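# Close the fridge door with everything upright inside

## Task

Get the refrigerator door completely closed, with the carton and all three bottles inside it and every bottle standing upright. The result must hold on its own, not only because the robot is pressing on something. It fails if a glass bottle drops any real distance, if the door is banged open or closed, or if the robot tips over or finishes leaning.

## Robot and tools

Robot: a Hello Robot Stretch 3 with one arm. It has a two-wheel base (0.33 m long, 0.34 m wide), a lift on a mast, and a telescoping arm that reaches out to the robot's RIGHT side, ending in a wrist and gripper. The base cannot move sideways, so to shift the gripper forward or back you drive the base. An on-the-spot turn pivots about the point midway between the drive wheels, 0.05 m behind the front edge. With the arm retracted and the wrist folded, the turning sweep has a radius of 0.28 m. An unfolded, level gripper reaches beyond that.

Frames: the base frame has its origin on the floor between the drive wheels, x forward, y left, z up. hand_pose is reported in this frame, at the point where the closed fingertips meet. The odometry frame is the base frame as it was at scene start. Heading is positive to the left and runs from -3.142 to 3.142.

Tool execute_actions takes {"actions": [...]}, and the actions run in order. An empty list only returns the current state plus one image each from head_camera, nav_camera and wrist_camera. Each action is {"robot": ..., "steps": n, "until": ...}. steps runs from 1 to 450 at 30 per second, and {"steps": n} alone just waits. If any value is invalid or out of range, the whole call is rejected and nothing in it runs.

Base command, one key only. {"translate_m": d} is a straight-line offset in metres from where the base is when the command starts; forward is positive and |d| is at most 1. {"rotate_rad": d} is a turn in place, counter-clockwise (left) positive, with |d| at most 3.2.

Joint command: "joints" holds absolute targets by name, and any joint you leave out keeps its previous target. Ranges:
- lift_m: 0 to 1.1 m (arm height)
- arm_m: 0 to 0.52 m (extension)
- wrist_yaw_rad: -1.345 to 4.42. 0 points along the arm, positive swings toward the front, 3.0 folds over the base.
- wrist_pitch_rad: -1.57 to 0.451. Negative tips the fingers down.
- wrist_roll_rad: -2.911 to 2.911
- gripper_m: -0.089 to 0.179. Larger means wider. The real fingertip gap is 0.007 smaller near closed and 0.025 smaller wide open.
- head_pan_rad: -3.953 to 1.73. -1.57 looks along the arm.
- head_tilt_rad: -1.53 to 0.419. Negative looks down.

"contact_limits": {"arm_m": e} sets the effort in percent (1 to 100) at which the arm stops on contact. It lasts until the arm's next command.

"robot" can instead be a list of up to 8 commands, which run one after another, or {"pause_s": s} with s at most 15. Each step begins only after the previous one ends "done" ("off_target" also counts for the base and the gripper); any other ending drops the rest. {"robot": {"stop": true}} brakes everything and clears the queue. A new command takes over immediately and discards what is left of an older queue.

"until" ends an action early. {"robot": {"status": "ended"}} waits until nothing is moving and no queue is running. Conditions on individual fields look like {"lift_m": [">", 0.3]} or {"base_status": ["!=", "moving"]}. {"any": {"status": "ended"}} fires when the first motion ends.

Tool zoom_image: {"camera": name, "region": [x0, y0, x1, y1]} in pixels from the top-left corner, at most 504x504. Tool finished_scene: {"scene": n} ends the scene for good, so make sure everything has stopped first.

Results: base_status shows progress as distance done of the goal. joint_goals, joint_status and measured_speeds follow. Status words are moving, done, off_target (came to rest short and may still push), contact_stop (the arm or lift hit something and went slack), time_out, stopped, not_commanded, and torque_fault (a wrist servo is off for 10 s after hard strain). refusals counts rejected goals, and queue_left counts commands not yet started. "robot.on_its_own" appears when the robot changed a target itself, when a joint is slack or off, or when base_tilt has drifted 3 degrees or more from its start value. base_tilt gives forward and right lean in degrees. motor_effort is in percent, with the peak in brackets. lidar_m lists 12 sectors of 30 degrees, starting straight ahead and going counter-clockwise, measured in a plane 0.17 m above the floor; it misses glass. wrist_depth_mm and head_depth_mm are 7x7 grids of median depths.

Speed: the base is fast (0.30 m/s, 1.9 rad/s) only when stowed, meaning lift_m below 0.30, arm_m below 0.03 and wrist_yaw_rad above 2.54. Otherwise it is limited to 0.10 m/s and 0.63 rad/s.

Gripper: to grasp, command a value narrower than the object. To let go, open at least 0.02 wider than where the fingers made contact. A reading of done does not prove you are holding anything.

Cautions:
- Only fold or unfold the wrist with lift_m between 0.32 and 0.95, pitch -0.4 and roll near 0. Once folded, the lift may go down to 0.25.
- With yaw below -0.4, keep pitch at -0.5 or lower.
- Pushing against something rigid with the gripper above about 0.45 m can tip the robot, and a second push after a contact stop is riskier.
- Driving while holding or pushing something fixed, or while snagged on furniture (especially when reversing), can also tip it. If that happens, undo the move in small steps, pull the gripper free, and if the lean stays, lower the lift to about 0.2.
- Close the door gently rather than slamming it, and keep bottles upright.
- Loose objects may get brief random shoves.
- Let all motion finish before ending the scene.

Each tool is called after ">>>" as name(argument=value, ...) on one line, values as JSON.

## Session

>>> execute_actions(actions=[])

Scene clock: 0.00 s.
robot.base_odometry: x=+0.000 y=+0.000 heading=+0.000 (m, m, rad; robot's odometry frame)
robot.turned_by_wheels: +0.000 (rad since the last result)
robot.turned_by_imu: +0.000 (rad since the last result)
robot.base_tilt: forward=+1.1 right=+1.0 (deg)
robot.lidar_m: 1.27 2.18 2.99 2.32 1.79 2.65 2.05 1.41 1.42 1.27 1.09 1.08
robot.head_depth_mm: 1215 1201 1195 1180 1172 1157 1148 / 1332 1317 1304 1290 1274 1258 1248 / 1471 1456 1438 1419 1404 1386 1377 / 1638 1618 1605 1584 1557 1540 1531 / 1801 1813 1802 1775 1742 1732 1711 / 1883 2114 2048 2008 2004 1961 1943 / 1886 2470 2440 2372 2343 2295 2216
robot.base_status: not_commanded
robot.joint_positions: lift_m=+0.561 arm_m=+0.003 wrist_yaw_rad=+2.837 wrist_pitch_rad=-0.629 wrist_roll_rad=-0.015 gripper_m=+0.037 head_pan_rad=+0.018 head_tilt_rad=+0.006
robot.joint_goals: lift_m=+0.561 arm_m=+0.003 wrist_yaw_rad=+2.837 wrist_pitch_rad=-0.629 wrist_roll_rad=-0.015 gripper_m=+0.037 head_pan_rad=+0.018 head_tilt_rad=+0.006
robot.joint_status: lift_m=not_commanded arm_m=not_commanded wrist_yaw_rad=not_commanded wrist_pitch_rad=not_commanded wrist_roll_rad=not_commanded gripper_m=not_commanded head_pan_rad=not_commanded head_tilt_rad=not_commanded
robot.measured_speeds: translate_m=+0.000 rotate_rad=+0.000 lift_m=+0.000 arm_m=+0.000 wrist_yaw_rad=+0.000 wrist_pitch_rad=+0.000 wrist_roll_rad=+0.000 head_pan_rad=+0.000 head_tilt_rad=+0.000
robot: refusals=0 queue=idle queue_left=0
robot.motor_effort: left_wheel=+0 right_wheel=+0 lift_m=+38 arm_m=+0 wrist_yaw_rad=+1 wrist_pitch_rad=+5 wrist_roll_rad=+0 gripper_m=+0 head_pan_rad=+0 head_tilt_rad=+3 (%)
robot.hand_pose: x=+0.0367 y=+0.0363 z=+0.5296 quat_wxyz=(+0.318, +0.693, +0.117, +0.637) (m; robot's base frame)
robot.wrist_depth_mm: - - - - - - - / - - - - - - - / - - - - - - - / 947 993 967 951 963 966 949 / 829 - 847 825 833 816 839 / 732 714 - 727 754 726 719 / 656 645 - 678 653 647 647
pictures: head_camera (sideways: a quarter turn clockwise sets it upright), nav_camera (sideways: a quarter turn counterclockwise sets it upright), wrist_camera
Images, in order (width x height): head_camera 896x504, nav_camera 672x504, wrist_camera 644x364.

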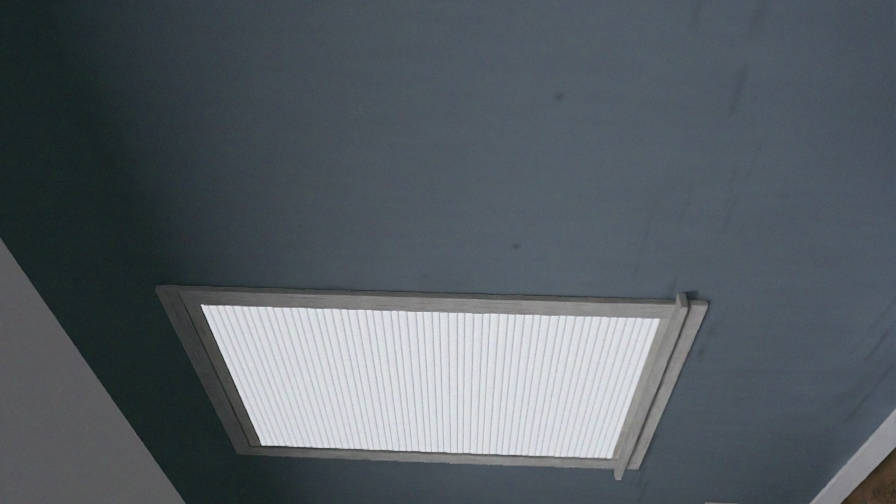

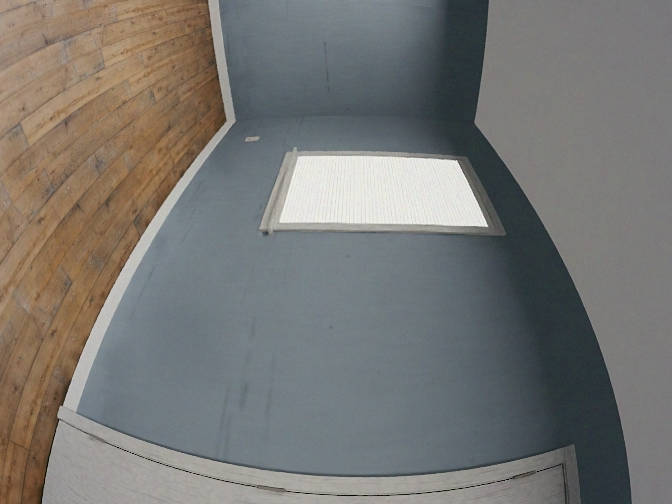

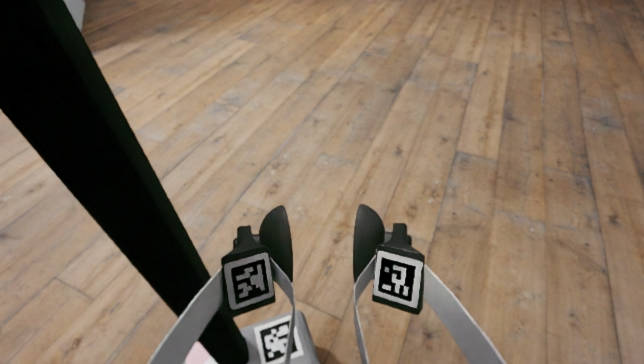

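>>> execute_actions(actions=[{"robot":{"joints":{"head_pan_rad":1.73,"head_tilt_rad":-0.4,"lift_m":0.28}},"steps":450,"until":{"robot":{"status":"ended"}}}])

Scene clock: 3.60 s.
robot.base_odometry: x=+0.000 y=+0.000 heading=+0.000 (m, m, rad; robot's odometry frame)
robot.turned_by_wheels: +0.000 (rad since the last result)
robot.turned_by_imu: +0.001 (rad since the last result)
robot.base_tilt: forward=+1.2 right=+1.0 (deg)
robot.lidar_m: 1.26 2.17 2.99 2.32 1.80 2.65 2.05 1.42 1.42 1.27 1.09 1.08
robot.head_depth_mm: 3310 3418 3586 3586 2460 1850 1481 / 3247 3447 3726 3701 2470 1850 1487 / 3012 3242 3509 3540 2456 1852 1481 / 2805 3000 3213 3350 2481 1838 1486 / 1805 1888 1939 2009 2169 1849 1485 / 2277 2454 2562 2511 2404 1887 1505 / 2277 - - - - - -
robot.base_status: not_commanded
robot.joint_positions: lift_m=+0.280 arm_m=+0.003 wrist_yaw_rad=+2.837 wrist_pitch_rad=-0.630 wrist_roll_rad=-0.015 gripper_m=+0.037 head_pan_rad=+1.723 head_tilt_rad=-0.395
robot.joint_goals: lift_m=+0.280 arm_m=+0.003 wrist_yaw_rad=+2.837 wrist_pitch_rad=-0.630 wrist_roll_rad=-0.015 gripper_m=+0.037 head_pan_rad=+1.730 head_tilt_rad=-0.400
robot.joint_status: lift_m=done arm_m=not_commanded wrist_yaw_rad=not_commanded wrist_pitch_rad=not_commanded wrist_roll_rad=not_commanded gripper_m=not_commanded head_pan_rad=done head_tilt_rad=done
robot.measured_speeds: translate_m=+0.000 rotate_rad=+0.000 lift_m=+0.000 arm_m=+0.000 wrist_yaw_rad=+0.000 wrist_pitch_rad=+0.000 wrist_roll_rad=+0.000 head_pan_rad=+0.000 head_tilt_rad=+0.000
robot: refusals=0 queue=done queue_left=0
robot.motor_effort: left_wheel=+0(0) right_wheel=+0(0) lift_m=+25(38) arm_m=+0(0) wrist_yaw_rad=+1(1) wrist_pitch_rad=+5(5) wrist_roll_rad=+0(0) gripper_m=-1(0) head_pan_rad=+3(27) head_tilt_rad=-4(36) (%)
robot.hand_pose: x=+0.0367 y=+0.0362 z=+0.2487 quat_wxyz=(+0.318, +0.693, +0.117, +0.637) (m; robot's base frame)
robot.wrist_depth_mm: - - - - - - - / - 805 805 797 779 796 786 / - 664 645 648 644 653 633 / 544 572 553 548 544 546 543 / 482 - - 471 480 470 476 / - - - 417 431 418 416 / - - - - 370 371 370
pictures: head_camera (sideways: a quarter turn clockwise sets it upright), nav_camera (sideways: a quarter turn counterclockwise sets it upright), wrist_camera
camera_calibration (this result's frames):
head_camera: T_world_to_cam=[[0.0710469, -0.333379, -0.940112, 1.23715], [-0.976017, -0.217669, 0.0034284, 0.00422338], [-0.205776, 0.917322, -0.340848, 0.401749], [0, 0, 0, 1]] pos_world=[-0.00110309, 0.0448244, 1.29998]
nav_camera: T_world_to_cam=[[-0.0716939, 0.426251, 0.90176, -1.13359], [0.986697, 0.162563, 0.0016051, 0.0453069], [-0.145909, 0.889878, -0.432235, 0.520705], [0, 0, 0, 1]] pos_world=[-0.0500004, 0.0124651, 1.24722]
wrist_camera: T_world_to_cam=[[0.951219, -0.308512, -0.00138669, -0.0247703], [-0.225002, -0.690646, -0.687301, 0.233946], [0.211083, 0.654086, -0.726372, 0.315694], [0, 0, 0, 1]] pos_world=[0.00956252, -0.0525592, 0.390068]
Images, in order (width x height): head_camera 896x504, nav_camera 672x504, wrist_camera 644x364.

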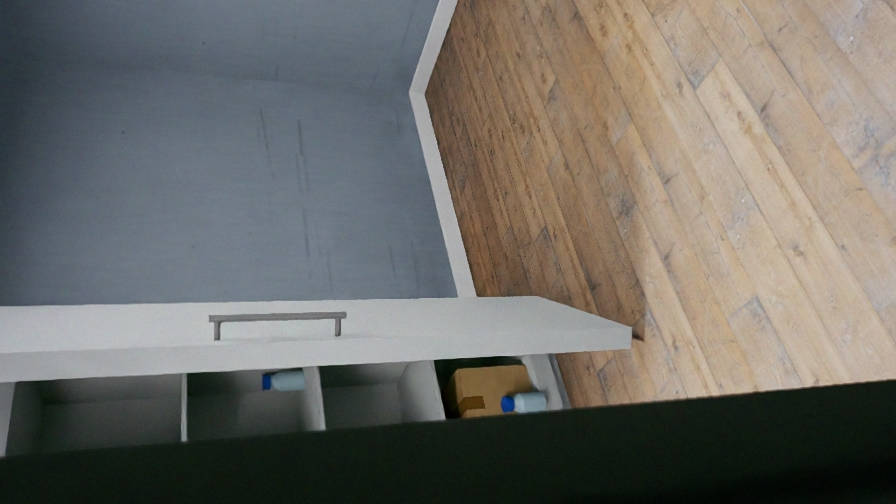

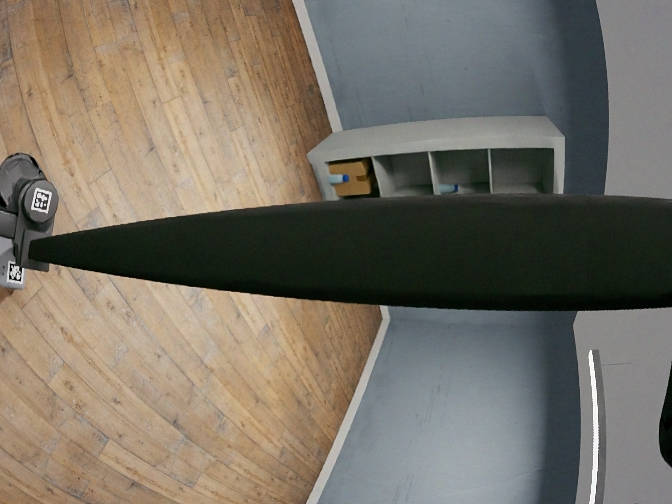

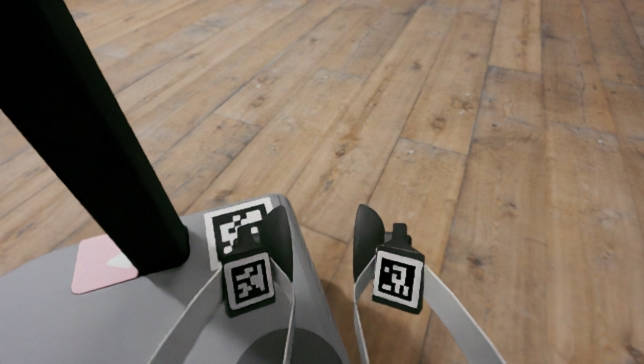

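>>> execute_actions(actions=[{"robot":[{"base":{"rotate_rad":2.25},"joints":{"head_pan_rad":-0.45,"head_tilt_rad":-0.5}},{"base":{"translate_m":1.0}}],"steps":450,"until":{"robot":{"status":"ended"}}}])

Scene clock: 11.50 s.
robot.base_odometry: x=-0.628 y=+0.778 heading=+2.250 (m, m, rad; robot's odometry frame)
robot.turned_by_wheels: +2.250 (rad since the last result)
robot.turned_by_imu: +2.290 (rad since the last result)
robot.base_tilt: forward=+1.2 right=+1.0 (deg)
robot.lidar_m: 1.34 1.68 2.02 1.88 1.89 2.14 2.07 2.13 2.68 2.88 2.69 0.93
robot.head_depth_mm: 1207 1044 922 946 1048 1571 1340 / 1313 1408 1493 1602 1717 1572 1305 / 1483 1580 1646 1752 1705 1668 1376 / 1487 1621 1663 1694 1592 1622 1372 / 1035 1115 1223 1342 1500 1612 1370 / 1222 1364 1546 1756 1934 1674 1366 / 1412 1509 1615 1727 1881 1658 1369
robot.base_status: done (translate_m +1.0000 of +1.0000)
robot.joint_positions: lift_m=+0.280 arm_m=+0.003 wrist_yaw_rad=+2.837 wrist_pitch_rad=-0.630 wrist_roll_rad=-0.015 gripper_m=+0.037 head_pan_rad=-0.443 head_tilt_rad=-0.495
robot.joint_goals: lift_m=+0.280 arm_m=+0.003 wrist_yaw_rad=+2.837 wrist_pitch_rad=-0.630 wrist_roll_rad=-0.015 gripper_m=+0.037 head_pan_rad=-0.450 head_tilt_rad=-0.500
robot.joint_status: lift_m=done arm_m=not_commanded wrist_yaw_rad=not_commanded wrist_pitch_rad=not_commanded wrist_roll_rad=not_commanded gripper_m=not_commanded head_pan_rad=done head_tilt_rad=done
robot.measured_speeds: translate_m=+0.000 rotate_rad=+0.000 lift_m=+0.000 arm_m=+0.000 wrist_yaw_rad=+0.000 wrist_pitch_rad=+0.000 wrist_roll_rad=+0.000 head_pan_rad=+0.000 head_tilt_rad=+0.000
robot: refusals=0 queue=done queue_left=0
robot.motor_effort: left_wheel=-4(13) right_wheel=+2(7) lift_m=+25(24) arm_m=+0(0) wrist_yaw_rad=+0(1) wrist_pitch_rad=+5(5) wrist_roll_rad=+0(0) gripper_m=+0(0) head_pan_rad=-3(27) head_tilt_rad=-3(20) (%)
robot.hand_pose: x=+0.0367 y=+0.0361 z=+0.2486 quat_wxyz=(+0.318, +0.693, +0.117, +0.637) (m; robot's base frame)
robot.wrist_depth_mm: - - - - - 998 - / - 802 810 794 794 803 789 / - 663 653 636 639 634 639 / 550 570 550 547 546 545 542 / 480 - - 475 479 472 468 / - - - 415 426 414 416 / - - - - 374 374 369
pictures: head_camera (sideways: a quarter turn clockwise sets it upright), nav_camera (sideways: a quarter turn counterclockwise sets it upright), wrist_camera
camera_calibration (this result's frames):
head_camera: T_world_to_cam=[[-0.399017, 0.167463, -0.901522, 1.18965], [0.367438, 0.929993, 0.0101216, -0.0126847], [0.840104, -0.327215, -0.432615, 0.51479], [0, 0, 0, 1]] pos_world=[0.046876, -0.0189789, 1.29533]
nav_camera: T_world_to_cam=[[0.472424, -0.21715, 0.854202, -1.07488], [-0.418354, -0.908284, 0.000475974, 0.0553479], [0.775755, -0.357584, -0.519941, 0.629204], [0, 0, 0, 1]] pos_world=[0.0428474, 0.0418539, 1.24529]
wrist_camera: T_world_to_cam=[[0.951219, -0.308514, -0.00138442, -0.0247801], [-0.225063, -0.690839, -0.687086, 0.233794], [0.211019, 0.653881, -0.726574, 0.315752], [0, 0, 0, 1]] pos_world=[0.00956004, -0.0525953, 0.390019]
Images, in order (width x height): head_camera 896x504, nav_camera 672x504, wrist_camera 644x364.

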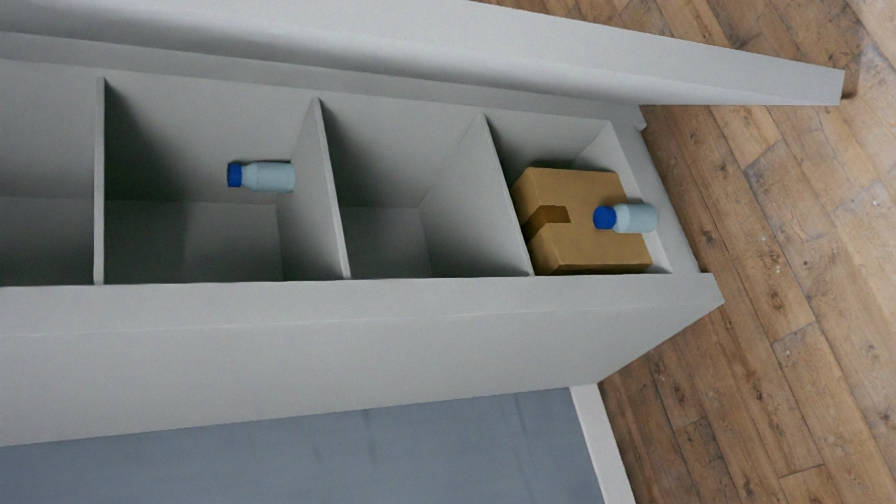

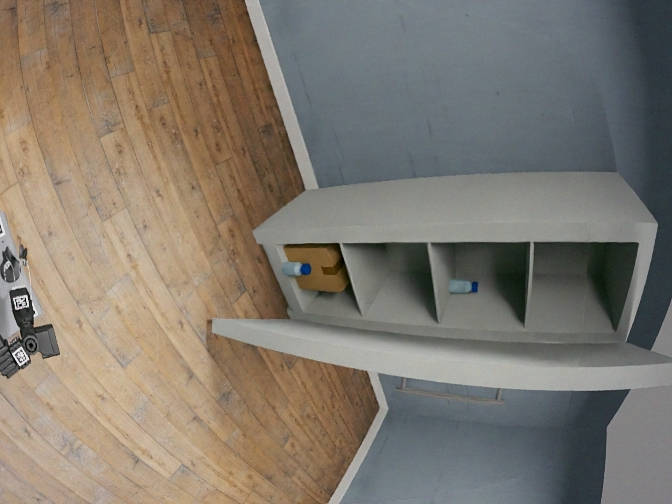

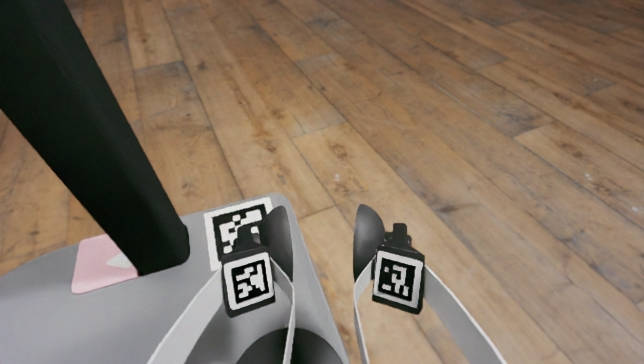

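>>> execute_actions(actions=[{"robot":[{"base":{"rotate_rad":-0.41}},{"base":{"translate_m":0.64}},{"base":{"rotate_rad":1.5},"joints":{"head_pan_rad":-1.57,"head_tilt_rad":-0.9}},{"joints":{"lift_m":0.34,"wrist_pitch_rad":-0.4}},{"joints":{"wrist_yaw_rad":0,"gripper_m":0.15}},{"joints":{"lift_m":0.2,"wrist_pitch_rad":-0.1}}],"steps":450,"until":{"robot":{"status":"ended"}}},{"steps":300,"until":{"robot":{"status":"ended"}}}])

Scene clock: 25.03 s.
robot.base_odometry: x=-0.798 y=+1.395 heading=-2.943 (m, m, rad; robot's odometry frame)
robot.turned_by_wheels: +1.090 (rad since the last result)
robot.turned_by_imu: +1.113 (rad since the last result)
robot.base_tilt: forward=+1.2 right=+1.0 (deg)
robot.lidar_m: 1.47 2.19 1.97 2.76 2.65 2.71 2.71 0.38 0.37 0.58 0.58 1.13
robot.head_depth_mm: 824 905 1040 1152 1117 1019 1038 / 875 1000 1150 1323 1400 1274 1138 / 915 783 1221 1103 1334 1274 1162 / 963 760 1225 1055 1226 1281 1143 / 907 635 715 838 1060 1269 1148 / 496 568 699 1035 1443 1291 1147 / 540 735 1137 1447 1475 1287 1141
robot.base_status: done (rotate_rad +1.4999 of +1.5000)
robot.joint_positions: lift_m=+0.200 arm_m=+0.003 wrist_yaw_rad=+0.003 wrist_pitch_rad=-0.122 wrist_roll_rad=-0.015 gripper_m=+0.150 head_pan_rad=-1.563 head_tilt_rad=-0.889
robot.joint_goals: lift_m=+0.200 arm_m=+0.003 wrist_yaw_rad=+0.000 wrist_pitch_rad=-0.100 wrist_roll_rad=-0.015 gripper_m=+0.150 head_pan_rad=-1.570 head_tilt_rad=-0.900
robot.joint_status: lift_m=done arm_m=not_commanded wrist_yaw_rad=done wrist_pitch_rad=done wrist_roll_rad=not_commanded gripper_m=done head_pan_rad=done head_tilt_rad=done
robot.measured_speeds: translate_m=+0.000 rotate_rad=+0.000 lift_m=+0.000 arm_m=+0.000 wrist_yaw_rad=+0.000 wrist_pitch_rad=+0.000 wrist_roll_rad=+0.000 head_pan_rad=+0.000 head_tilt_rad=+0.000
robot: refusals=0 queue=done queue_left=0
robot.motor_effort: left_wheel=-4(15) right_wheel=+2(7) lift_m=+25(54) arm_m=-1(1) wrist_yaw_rad=-2(5) wrist_pitch_rad=+8(9) wrist_roll_rad=+0(0) gripper_m=+1(82) head_pan_rad=-3(28) head_tilt_rad=-7(40) (%)
robot.hand_pose: x=-0.0207 y=-0.3992 z=+0.2840 quat_wxyz=(+0.711, +0.045, -0.700, -0.042) (m; robot's base frame)
robot.wrist_depth_mm: 667 293 740 770 612 501 312 / 709 305 413 479 642 502 309 / 716 320 435 492 658 497 309 / 741 340 449 468 672 501 308 / 750 560 470 476 628 454 307 / 625 - 415 512 609 - 289 / 500 461 431 493 483 467 322
pictures: head_camera (sideways: a quarter turn clockwise sets it upright), nav_camera (sideways: a quarter turn counterclockwise sets it upright), wrist_camera
camera_calibration (this result's frames):
head_camera: T_world_to_cam=[[-0.0255493, 0.745428, -0.666096, 0.880469], [0.997245, 0.0654263, 0.0349676, -0.0488614], [0.069646, -0.663367, -0.745046, 0.925934], [0, 0, 0, 1]] pos_world=[0.00673458, -0.0388958, 1.27805]
nav_camera: T_world_to_cam=[[0.0126124, -0.80823, 0.588732, -0.726091], [-0.999822, -0.0184613, -0.0039251, 0.0646237], [0.0140411, -0.588578, -0.808319, 1.00894], [0, 0, 0, 1]] pos_world=[0.0596032, 0.00818544, 1.24327]
wrist_camera: T_world_to_cam=[[-0.99998, 0.00339316, -0.00535921, -0.0191725], [0.006131, 0.300399, -0.953794, 0.420729], [-0.00162648, -0.953808, -0.300414, -0.129061], [0, 0, 0, 1]] pos_world=[-0.0219615, -0.24942, 0.362414]
Images, in order (width x height): head_camera 896x504, nav_camera 672x504, wrist_camera 644x364.

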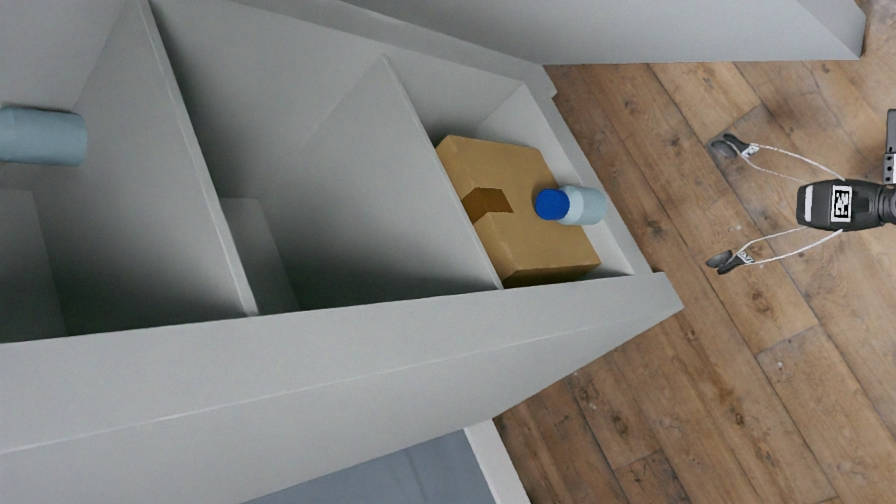

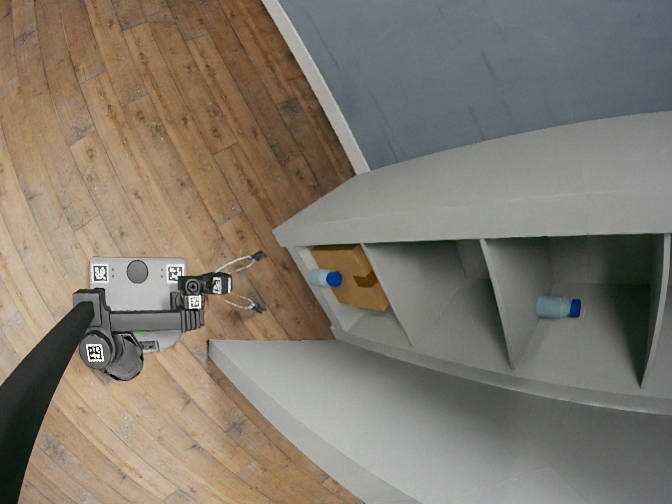

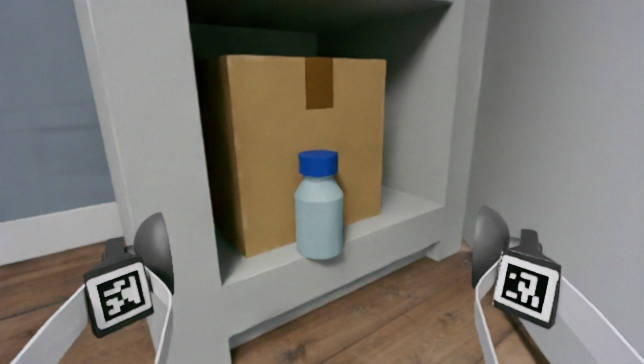

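>>> execute_actions(actions=[{"robot":[{"joints":{"lift_m":0.105,"gripper_m":0.12,"arm_m":0.12}},{"joints":{"arm_m":0.26}}],"steps":450,"until":{"robot":{"status":"ended"}}}])

Scene clock: 29.27 s.
robot.base_odometry: x=-0.798 y=+1.395 heading=-2.943 (m, m, rad; robot's odometry frame)
robot.turned_by_wheels: +0.000 (rad since the last result)
robot.turned_by_imu: +0.001 (rad since the last result)
robot.base_tilt: forward=+1.2 right=+1.1 (deg)
robot.lidar_m: 1.47 2.19 1.97 2.76 2.66 2.71 2.71 0.37 0.37 0.58 0.57 1.13
robot.head_depth_mm: 825 902 1032 1151 1121 1022 1034 / 873 998 1144 1319 1389 1271 1137 / 918 782 1216 1103 1322 1331 1140 / 964 757 1231 1050 1221 1260 1141 / 909 635 720 836 1059 1266 1145 / 496 568 698 1032 1439 1283 1150 / 539 732 1140 1453 1473 1290 1146
robot.base_status: done (rotate_rad +1.4999 of +1.5000)
robot.joint_positions: lift_m=+0.105 arm_m=+0.260 wrist_yaw_rad=+0.002 wrist_pitch_rad=-0.122 wrist_roll_rad=-0.015 gripper_m=+0.120 head_pan_rad=-1.563 head_tilt_rad=-0.889
robot.joint_goals: lift_m=+0.105 arm_m=+0.260 wrist_yaw_rad=+0.000 wrist_pitch_rad=-0.100 wrist_roll_rad=-0.015 gripper_m=+0.120 head_pan_rad=-1.570 head_tilt_rad=-0.900
robot.joint_status: lift_m=done arm_m=done wrist_yaw_rad=done wrist_pitch_rad=done wrist_roll_rad=not_commanded gripper_m=done head_pan_rad=done head_tilt_rad=done
robot.measured_speeds: translate_m=+0.000 rotate_rad=+0.000 lift_m=+0.000 arm_m=+0.000 wrist_yaw_rad=+0.000 wrist_pitch_rad=+0.000 wrist_roll_rad=+0.000 head_pan_rad=+0.000 head_tilt_rad=+0.000
robot: refusals=0 queue=done queue_left=0
robot.motor_effort: left_wheel=-5(4) right_wheel=+3(2) lift_m=+25(25) arm_m=+4(3) wrist_yaw_rad=-1(3) wrist_pitch_rad=+8(8) wrist_roll_rad=+0(0) gripper_m=+1(81) head_pan_rad=-2(2) head_tilt_rad=-7(7) (%)
robot.hand_pose: x=-0.0209 y=-0.6561 z=+0.1892 quat_wxyz=(+0.711, +0.044, -0.700, -0.042) (m; robot's base frame)
robot.wrist_depth_mm: 412 151 175 208 254 363 323 / 433 156 180 201 268 378 334 / 451 162 188 161 283 387 347 / 418 170 193 163 302 393 349 / 305 179 202 166 296 363 345 / 231 256 212 175 259 - 365 / 198 185 191 189 277 356 353
pictures: head_camera (sideways: a quarter turn clockwise sets it upright), nav_camera (sideways: a quarter turn counterclockwise sets it upright), wrist_camera
camera_calibration (this result's frames):
head_camera: T_world_to_cam=[[-0.0255493, 0.745428, -0.666096, 0.880469], [0.997245, 0.0654263, 0.0349676, -0.0488614], [0.069646, -0.663367, -0.745046, 0.925934], [0, 0, 0, 1]] pos_world=[0.00673458, -0.0388958, 1.27805]
nav_camera: T_world_to_cam=[[0.0126124, -0.80823, 0.588732, -0.726091], [-0.999822, -0.0184613, -0.0039251, 0.0646237], [0.0140411, -0.588578, -0.808319, 1.00894], [0, 0, 0, 1]] pos_world=[0.0596032, 0.00818544, 1.24327]
wrist_camera: T_world_to_cam=[[-0.999976, 0.00431151, -0.00536211, -0.0184376], [0.00640859, 0.29999, -0.953921, 0.407162], [-0.00250426, -0.953933, -0.30001, -0.402782], [0, 0, 0, 1]] pos_world=[-0.0220551, -0.506292, 0.267462]
Images, in order (width x height): head_camera 896x504, nav_camera 672x504, wrist_camera 644x364.

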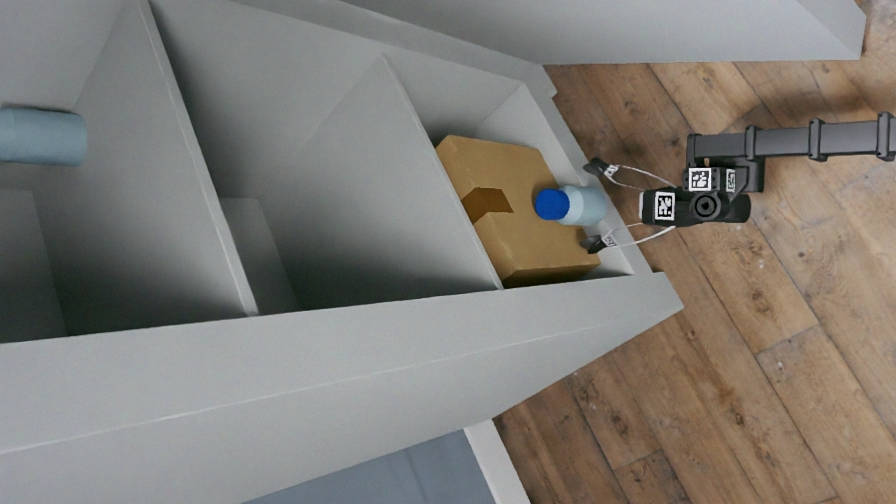

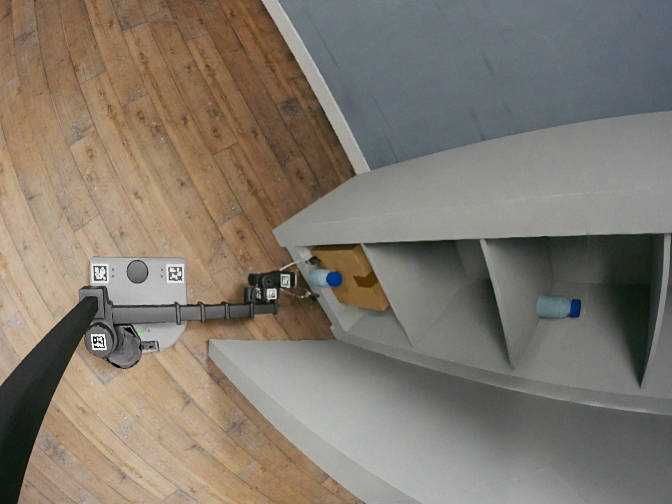

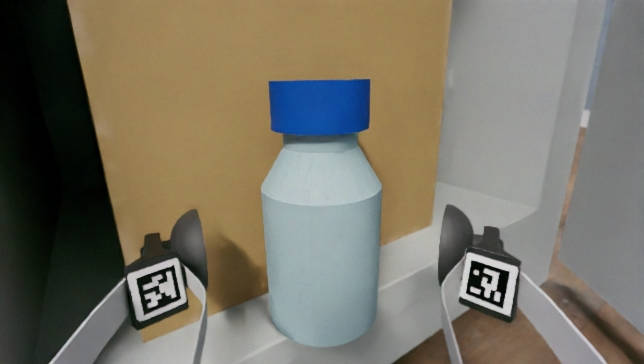

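>>> execute_actions(actions=[{"robot":[{"joints":{"gripper_m":0.1}},{"joints":{"arm_m":0.297}},{"joints":{"gripper_m":0.0}},{"pause_s":0.5},{"joints":{"lift_m":0.125}},{"joints":{"arm_m":0.19}}],"steps":450,"until":{"robot":{"status":"ended"}}}])

>>> execute_actions(actions=[{"robot":[{"joints":{"lift_m":0.56}},{"joints":{"arm_m":0.42}}],"steps":450,"until":{"robot":{"status":"ended"}}}])

Scene clock: 35.80 s.
robot.base_odometry: x=-0.798 y=+1.395 heading=-2.943 (m, m, rad; robot's odometry frame)
robot.turned_by_wheels: +0.000 (rad since the last result)
robot.turned_by_imu: +0.001 (rad since the last result)
robot.base_tilt: forward=+1.2 right=+1.1 (deg)
robot.lidar_m: 1.47 2.19 1.97 2.76 2.65 2.70 2.71 0.37 0.37 0.54 0.57 1.13
robot.head_depth_mm: 825 904 1037 1150 1124 1019 1037 / 872 1000 1145 1282 1397 1280 1133 / 915 781 1221 1106 1311 1299 1121 / 964 758 1221 1051 1245 1272 1142 / 912 636 721 838 1060 1263 1142 / 496 568 697 1033 1439 1287 1141 / 539 731 1140 1456 1474 1296 1144
robot.base_status: done (rotate_rad +1.4998 of +1.5000)
robot.joint_positions: lift_m=+0.124 arm_m=+0.190 wrist_yaw_rad=-0.002 wrist_pitch_rad=-0.168 wrist_roll_rad=-0.015 gripper_m=+0.013 head_pan_rad=-1.563 head_tilt_rad=-0.889
robot.joint_goals: lift_m=+0.125 arm_m=+0.190 wrist_yaw_rad=+0.000 wrist_pitch_rad=-0.100 wrist_roll_rad=-0.015 gripper_m=+0.012 head_pan_rad=-1.570 head_tilt_rad=-0.900
robot.joint_status: lift_m=done arm_m=done wrist_yaw_rad=done wrist_pitch_rad=done wrist_roll_rad=not_commanded gripper_m=done head_pan_rad=done head_tilt_rad=done
robot.measured_speeds: translate_m=+0.000 rotate_rad=+0.000 lift_m=+0.000 arm_m=+0.000 wrist_yaw_rad=+0.000 wrist_pitch_rad=+0.000 wrist_roll_rad=+0.000 head_pan_rad=+0.000 head_tilt_rad=+0.000
robot: refusals=0 queue=done queue_left=0
robot.on_its_own: gripper_m is held at +0.012, not at your +0.000, by its stall guard, which is still easing
robot.motor_effort: left_wheel=-4(16) right_wheel=+3(14) lift_m=+56(56) arm_m=-4(28) wrist_yaw_rad=+2(5) wrist_pitch_rad=+26(31) wrist_roll_rad=-1(1) gripper_m=-21(98) head_pan_rad=-2(3) head_tilt_rad=-7(7) (%)
robot.hand_pose: x=-0.0219 y=-0.5839 z=+0.1966 quat_wxyz=(+0.710, +0.059, -0.699, -0.060) (m; robot's base frame)
robot.wrist_depth_mm: 469 347 228 271 334 404 336 / 370 431 235 120 356 427 335 / 182 524 249 122 378 443 336 / 162 442 263 131 387 454 336 / 167 323 262 125 141 487 334 / 174 248 143 131 145 440 331 / 180 211 240 138 342 355 340
pictures: head_camera (sideways: a quarter turn clockwise sets it upright), nav_camera (sideways: a quarter turn counterclockwise sets it upright), wrist_camera
camera_calibration (this result's frames):
head_camera: T_world_to_cam=[[-0.0255493, 0.745428, -0.666096, 0.880469], [0.997245, 0.0654263, 0.0349676, -0.0488614], [0.069646, -0.663367, -0.745046, 0.925934], [0, 0, 0, 1]] pos_world=[0.00673458, -0.0388958, 1.27805]
nav_camera: T_world_to_cam=[[0.0126124, -0.80823, 0.588732, -0.726091], [-0.999822, -0.0184613, -0.0039251, 0.0646237], [0.0140411, -0.588578, -0.808319, 1.00894], [0, 0, 0, 1]] pos_world=[0.0596032, 0.00818544, 1.24327]
wrist_camera: T_world_to_cam=[[-0.999948, 0.00852218, -0.00552621, -0.0171913], [0.00811812, 0.343587, -0.939086, 0.415213], [-0.00610433, -0.939082, -0.343638, -0.31442], [0, 0, 0, 1]] pos_world=[-0.0224805, -0.437781, 0.281779]
Images, in order (width x height): head_camera 896x504, nav_camera 672x504, wrist_camera 644x364.

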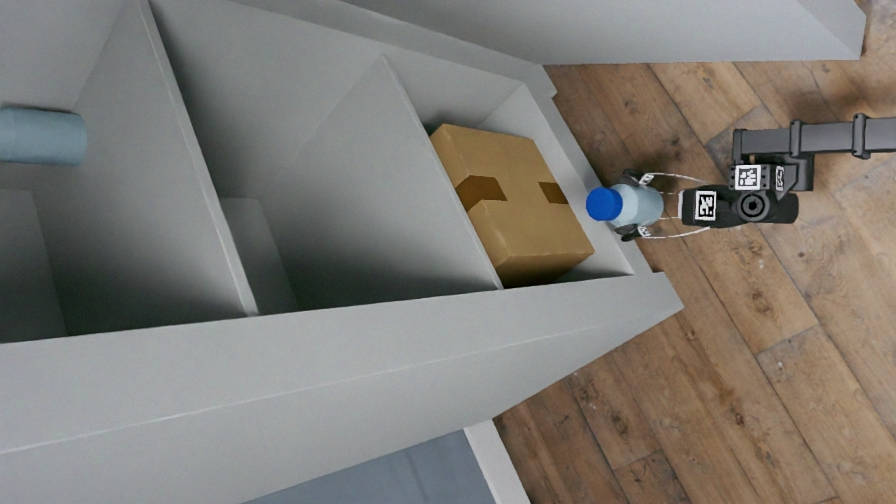

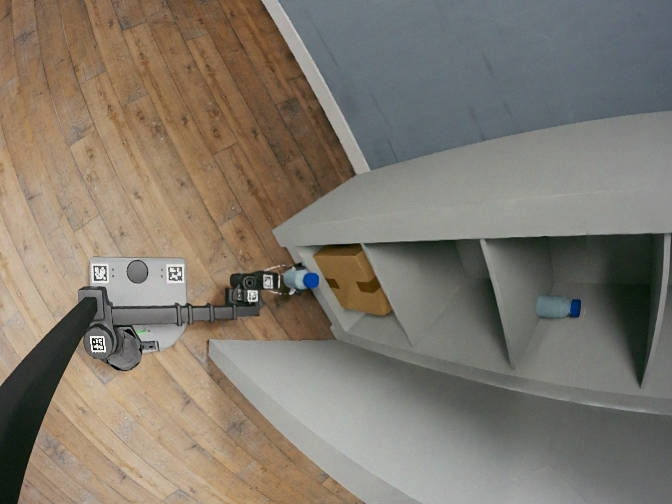

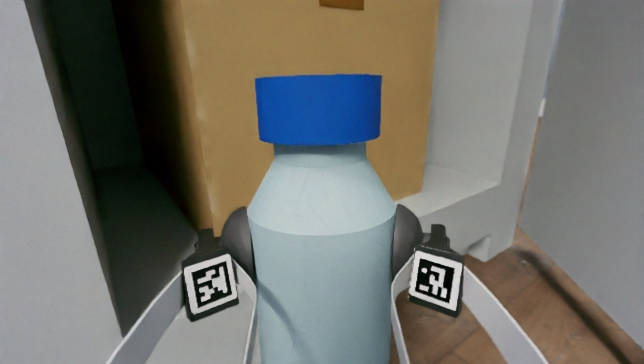

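Scene clock: 43.27 s.
robot.base_odometry: x=-0.798 y=+1.395 heading=-2.943 (m, m, rad; robot's odometry frame)
robot.turned_by_wheels: +0.000 (rad since the last result)
robot.turned_by_imu: +0.002 (rad since the last result)
robot.base_tilt: forward=+1.3 right=+1.1 (deg)
robot.lidar_m: 1.47 2.19 1.98 2.76 2.66 2.71 2.72 0.37 0.37 0.58 0.57 1.13
robot.head_depth_mm: 824 903 1033 1155 1108 949 892 / 871 999 1152 1244 1395 1271 1135 / 914 781 1191 1181 1333 1280 1137 / 960 759 1230 1053 1260 1282 1143 / 911 635 719 838 1063 1265 1141 / 497 568 696 1034 1434 1288 1148 / 539 732 1135 1456 1466 1293 1149
robot.base_status: done (rotate_rad +1.4999 of +1.5000)
robot.joint_positions: lift_m=+0.559 arm_m=+0.420 wrist_yaw_rad=-0.002 wrist_pitch_rad=-0.166 wrist_roll_rad=-0.015 gripper_m=+0.016 head_pan_rad=-1.563 head_tilt_rad=-0.889
robot.joint_goals: lift_m=+0.560 arm_m=+0.420 wrist_yaw_rad=+0.000 wrist_pitch_rad=-0.100 wrist_roll_rad=-0.015 gripper_m=+0.015 head_pan_rad=-1.570 head_tilt_rad=-0.900
robot.joint_status: lift_m=done arm_m=done wrist_yaw_rad=done wrist_pitch_rad=done wrist_roll_rad=not_commanded gripper_m=done head_pan_rad=done head_tilt_rad=done
robot.measured_speeds: translate_m=+0.000 rotate_rad=+0.000 lift_m=+0.000 arm_m=+0.000 wrist_yaw_rad=+0.000 wrist_pitch_rad=+0.000 wrist_roll_rad=+0.000 head_pan_rad=+0.000 head_tilt_rad=+0.000
robot: refusals=0 queue=done queue_left=0
robot.on_its_own: gripper_m is held at +0.015, not at your +0.000, by its stall guard, which is not easing now
robot.motor_effort: left_wheel=-4(5) right_wheel=+3(3) lift_m=+55(57) arm_m=+4(4) wrist_yaw_rad=+2(2) wrist_pitch_rad=+25(26) wrist_roll_rad=+0(0) gripper_m=-19(20) head_pan_rad=-2(2) head_tilt_rad=-7(7) (%)
robot.hand_pose: x=-0.0219 y=-0.8134 z=+0.6320 quat_wxyz=(+0.710, +0.059, -0.699, -0.059) (m; robot's base frame)
robot.wrist_depth_mm: 327 365 419 468 357 280 231 / 336 379 428 120 360 289 237 / 344 391 453 122 377 297 244 / 356 410 466 131 385 309 252 / 367 411 398 126 141 319 259 / 340 340 144 131 145 314 263 / 275 273 264 139 260 268 260
pictures: head_camera (sideways: a quarter turn clockwise sets it upright), nav_camera (sideways: a quarter turn counterclockwise sets it upright), wrist_camera
camera_calibration (this result's frames):
head_camera: T_world_to_cam=[[-0.0255209, 0.745429, -0.666096, 0.880469], [0.997247, 0.0653884, 0.0349676, -0.0488615], [0.0696208, -0.66337, -0.745046, 0.925934], [0, 0, 0, 1]] pos_world=[0.0067331, -0.0388958, 1.27805]
nav_camera: T_world_to_cam=[[0.0125816, -0.80823, 0.588732, -0.726091], [-0.999823, -0.0184233, -0.0039251, 0.0646237], [0.0140187, -0.588578, -0.808319, 1.00894], [0, 0, 0, 1]] pos_world=[0.0596035, 0.00818341, 1.24327]
wrist_camera: T_world_to_cam=[[-0.999948, 0.00851424, -0.00553503, -0.0128301], [0.00811585, 0.342383, -0.939525, 0.902196], [-0.00610424, -0.939522, -0.342434, -0.381513], [0, 0, 0, 1]] pos_world=[-0.0224804, -0.667227, 0.716922]
Images, in order (width x height): head_camera 896x504, nav_camera 672x504, wrist_camera 644x364.

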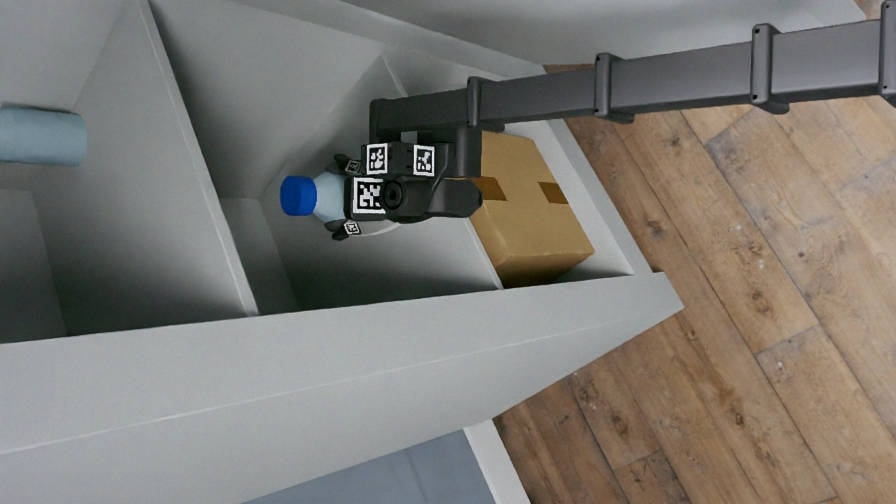

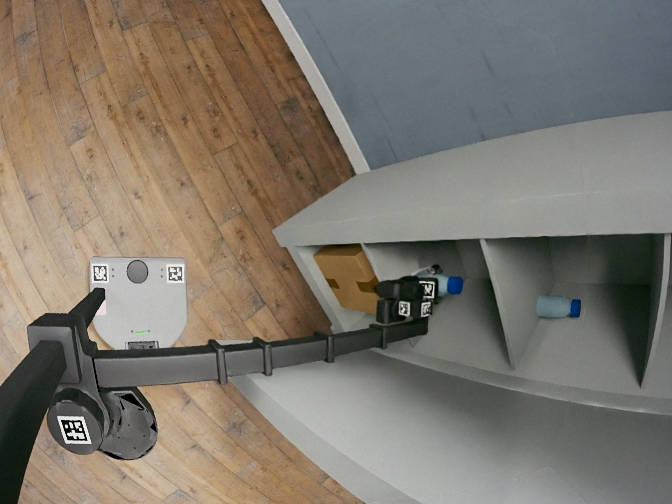

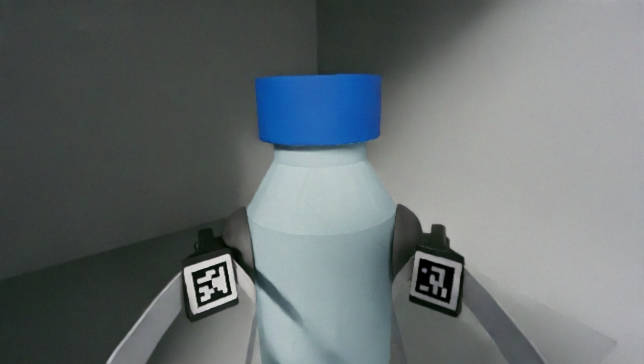

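>>> execute_actions(actions=[{"robot":{"joints":{"lift_m":0.495}},"steps":100,"until":{"robot":{"status":"ended"}}},{"robot":[{"joints":{"gripper_m":0.11}},{"joints":{"arm_m":0.0}},{"joints":{"wrist_pitch_rad":-0.4,"wrist_yaw_rad":2.8,"gripper_m":0.0}},{"base":{"translate_m":-0.55},"joints":{"head_pan_rad":-1.1}},{"joints":{"wrist_yaw_rad":0.0,"lift_m":0.4}}],"steps":450,"until":{"robot":{"status":"ended"}}},{"steps":300,"until":{"robot":{"status":"ended"}}}])

Scene clock: 65.03 s.
robot.base_odometry: x=-0.259 y=+1.503 heading=-2.943 (m, m, rad; robot's odometry frame)
robot.turned_by_wheels: +0.000 (rad since the last result)
robot.turned_by_imu: +0.001 (rad since the last result)
robot.base_tilt: forward=+1.2 right=+1.0 (deg)
robot.lidar_m: 1.87 2.65 2.28 2.46 2.34 2.40 2.23 2.10 2.15 0.72 0.35 0.37
robot.head_depth_mm: 635 806 1777 1685 1452 1272 1128 / 515 622 785 1061 1401 1277 1173 / 433 508 610 765 1025 1252 1141 / 380 402 465 551 745 994 1130 / 329 370 422 484 605 862 1147 / 295 330 384 486 1419 1287 1146 / 294 341 961 1649 1477 1296 1147
robot.base_status: done (translate_m -0.5500 of -0.5500)
robot.joint_positions: lift_m=+0.400 arm_m=+0.003 wrist_yaw_rad=+0.003 wrist_pitch_rad=-0.416 wrist_roll_rad=-0.015 gripper_m=+0.000 head_pan_rad=-1.107 head_tilt_rad=-0.889
robot.joint_goals: lift_m=+0.400 arm_m=+0.000 wrist_yaw_rad=+0.000 wrist_pitch_rad=-0.400 wrist_roll_rad=-0.015 gripper_m=+0.000 head_pan_rad=-1.100 head_tilt_rad=-0.900
robot.joint_status: lift_m=done arm_m=done wrist_yaw_rad=done wrist_pitch_rad=done wrist_roll_rad=not_commanded gripper_m=done head_pan_rad=done head_tilt_rad=done
robot.measured_speeds: translate_m=+0.000 rotate_rad=+0.000 lift_m=+0.000 arm_m=+0.000 wrist_yaw_rad=+0.000 wrist_pitch_rad=+0.000 wrist_roll_rad=+0.000 head_pan_rad=+0.000 head_tilt_rad=+0.000
robot: refusals=0 queue=done queue_left=0
robot.motor_effort: left_wheel=-2(11) right_wheel=+2(3) lift_m=+25(56) arm_m=-3(5) wrist_yaw_rad=-3(2) wrist_pitch_rad=+6(25) wrist_roll_rad=+0(0) gripper_m=-2(81) head_pan_rad=+3(24) head_tilt_rad=-7(7) (%)
robot.hand_pose: x=-0.0208 y=-0.3726 z=+0.4136 quat_wxyz=(+0.697, +0.148, -0.686, -0.144) (m; robot's base frame)
robot.wrist_depth_mm: 285 386 - - - - - / 285 391 - - - - - / 286 398 - - - - - / 289 398 711 977 998 970 970 / 289 402 738 852 771 767 776 / 292 408 644 - 667 653 643 / 293 410 565 563 567 561 553
pictures: head_camera (sideways: a quarter turn clockwise sets it upright), nav_camera (sideways: a quarter turn counterclockwise sets it upright), wrist_camera
camera_calibration (this result's frames):
head_camera: T_world_to_cam=[[-0.351232, 0.657991, -0.666096, 0.882455], [0.866509, 0.497935, 0.0349676, -0.048064], [0.354681, -0.564896, -0.745046, 0.924195], [0, 0, 0, 1]] pos_world=[0.0237998, -0.034641, 1.27805]
nav_camera: T_world_to_cam=[[0.367275, -0.720072, 0.588732, -0.728254], [-0.889507, -0.456905, -0.0039251, 0.0639507], [0.271821, -0.52224, -0.808319, 1.00737], [0, 0, 0, 1]] pos_world=[0.0505301, 0.0309122, 1.24327]
wrist_camera: T_world_to_cam=[[-0.999981, 0.00495691, -0.00363099, -0.018812], [0.00579371, 0.56384, -0.825864, 0.581541], [-0.00204644, -0.825869, -0.563858, 0.0918288], [0, 0, 0, 1]] pos_world=[-0.021993, -0.251964, 0.531984]
Images, in order (width x height): head_camera 896x504, nav_camera 672x504, wrist_camera 644x364.

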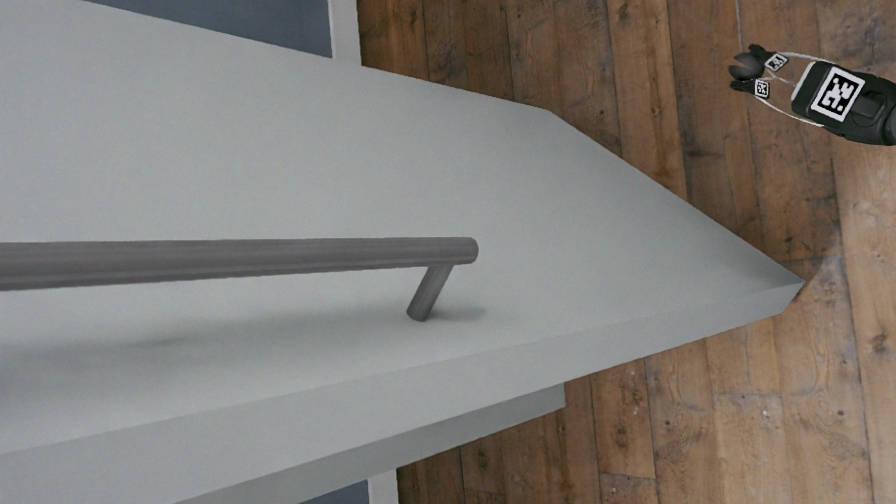

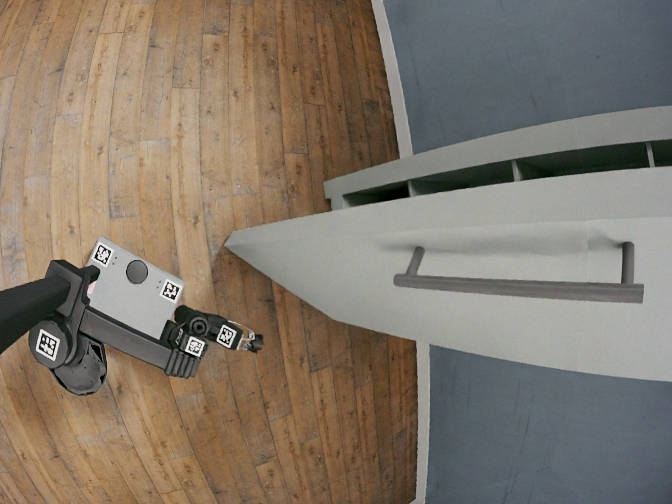

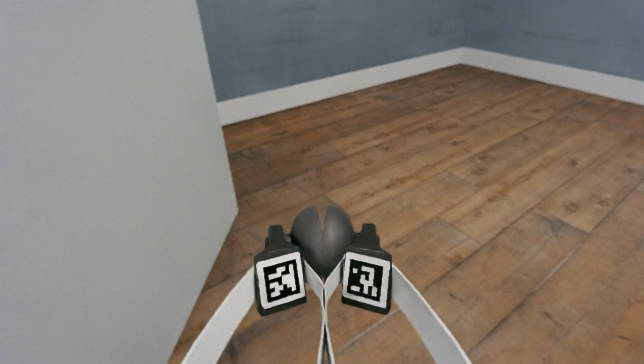

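>>> execute_actions(actions=[{"robot":[{"joints":{"wrist_yaw_rad":0.6,"arm_m":0.11,"lift_m":0.35}},{"base":{"translate_m":0.45}},{"joints":{"arm_m":0.16}},{"joints":{"arm_m":0.2}},{"joints":{"arm_m":0.23}}],"steps":450,"until":{"robot":{"status":"ended"}}}])

Scene clock: 76.37 s.
robot.base_odometry: x=-0.700 y=+1.415 heading=-2.944 (m, m, rad; robot's odometry frame)
robot.turned_by_wheels: +0.000 (rad since the last result)
robot.turned_by_imu: +0.005 (rad since the last result)
robot.base_tilt: forward=+1.2 right=+0.9 (deg)
robot.lidar_m: 1.54 2.28 2.02 2.73 2.60 2.65 2.62 2.48 0.82 0.57 0.54 1.19
robot.head_depth_mm: 474 548 648 793 1014 1265 1140 / 445 518 639 779 966 1232 1138 / 485 550 650 789 982 1234 1135 / 942 1129 1343 1581 1433 1284 1140 / 1038 1190 1396 1623 1463 1285 1141 / 1025 1175 1379 1620 1469 1287 1150 / 1015 1164 1356 1607 1468 1291 1146
robot.base_status: done (translate_m +0.4500 of +0.4500)
robot.joint_positions: lift_m=+0.350 arm_m=+0.229 wrist_yaw_rad=+0.601 wrist_pitch_rad=-0.425 wrist_roll_rad=-0.015 gripper_m=+0.000 head_pan_rad=-1.107 head_tilt_rad=-0.889
robot.joint_goals: lift_m=+0.350 arm_m=+0.230 wrist_yaw_rad=+0.600 wrist_pitch_rad=-0.400 wrist_roll_rad=-0.015 gripper_m=+0.000 head_pan_rad=-1.100 head_tilt_rad=-0.900
robot.joint_status: lift_m=done arm_m=done wrist_yaw_rad=done wrist_pitch_rad=done wrist_roll_rad=not_commanded gripper_m=done head_pan_rad=done head_tilt_rad=done
robot.measured_speeds: translate_m=+0.000 rotate_rad=+0.000 lift_m=+0.000 arm_m=+0.000 wrist_yaw_rad=+0.000 wrist_pitch_rad=+0.000 wrist_roll_rad=+0.000 head_pan_rad=+0.000 head_tilt_rad=+0.000
robot: refusals=0 queue=done queue_left=0
robot.motor_effort: left_wheel=-8(10) right_wheel=+9(16) lift_m=+25(25) arm_m=+13(12) wrist_yaw_rad=-1(21) wrist_pitch_rad=+10(13) wrist_roll_rad=-1(0) gripper_m=-2(5) head_pan_rad=+2(2) head_tilt_rad=-8(8) (%)
robot.hand_pose: x=+0.1049 y=-0.5585 z=+0.3614 quat_wxyz=(+0.709, +0.347, -0.610, +0.064) (m; robot's base frame)
robot.wrist_depth_mm: 121 121 122 123 124 124 125 / 132 132 133 134 135 135 137 / 145 146 147 148 148 149 151 / 165 161 163 164 166 167 167 / 695 181 183 177 186 188 191 / 596 208 205 - 210 215 217 / 512 482 243 247 248 253 257
pictures: head_camera (sideways: a quarter turn clockwise sets it upright), nav_camera (sideways: a quarter turn counterclockwise sets it upright), wrist_camera
camera_calibration (this result's frames):
head_camera: T_world_to_cam=[[-0.351263, 0.657974, -0.666096, 0.882456], [0.866485, 0.497977, 0.0349676, -0.0480638], [0.354708, -0.564879, -0.745046, 0.924195], [0, 0, 0, 1]] pos_world=[0.0238014, -0.0346402, 1.27805]
nav_camera: T_world_to_cam=[[0.36731, -0.720054, 0.588732, -0.728254], [-0.889485, -0.456948, -0.0039251, 0.0639506], [0.271846, -0.522226, -0.808319, 1.00737], [0, 0, 0, 1]] pos_world=[0.0505286, 0.0309143, 1.24327]
wrist_camera: T_world_to_cam=[[-0.829215, -0.558918, -0.00355129, -0.225226], [-0.317067, 0.475616, -0.820523, 0.625236], [0.460294, -0.679264, -0.571602, -0.0546324], [0, 0, 0, 1]] pos_world=[0.0366279, -0.460365, 0.480993]
Images, in order (width x height): head_camera 896x504, nav_camera 672x504, wrist_camera 644x364.

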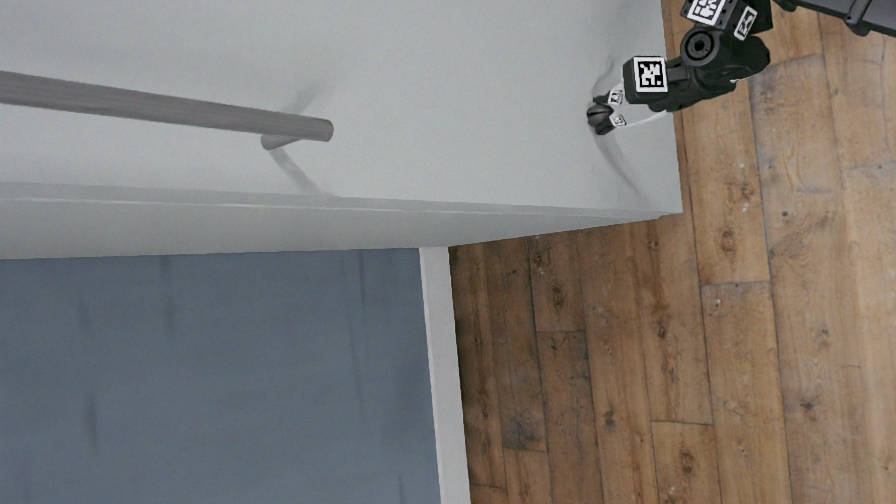

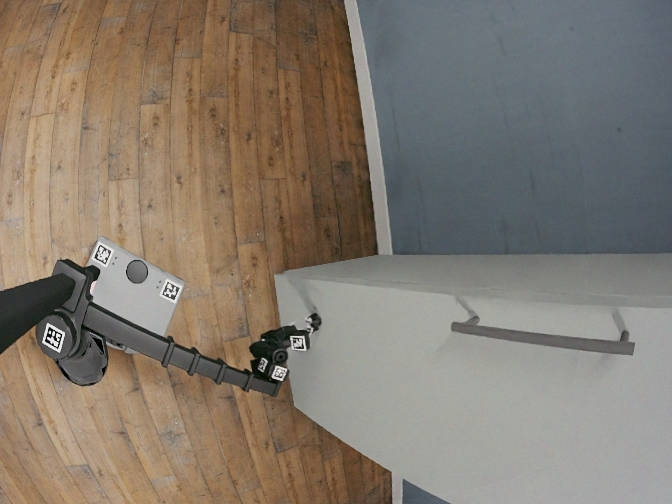

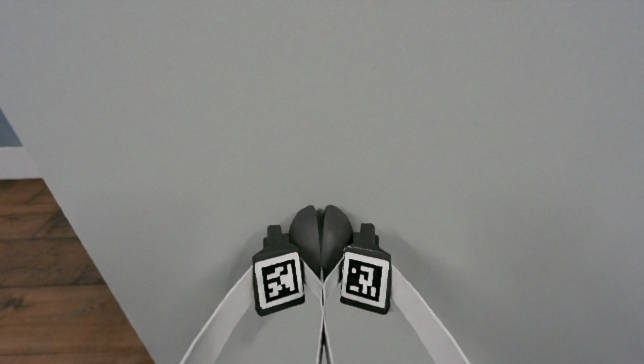

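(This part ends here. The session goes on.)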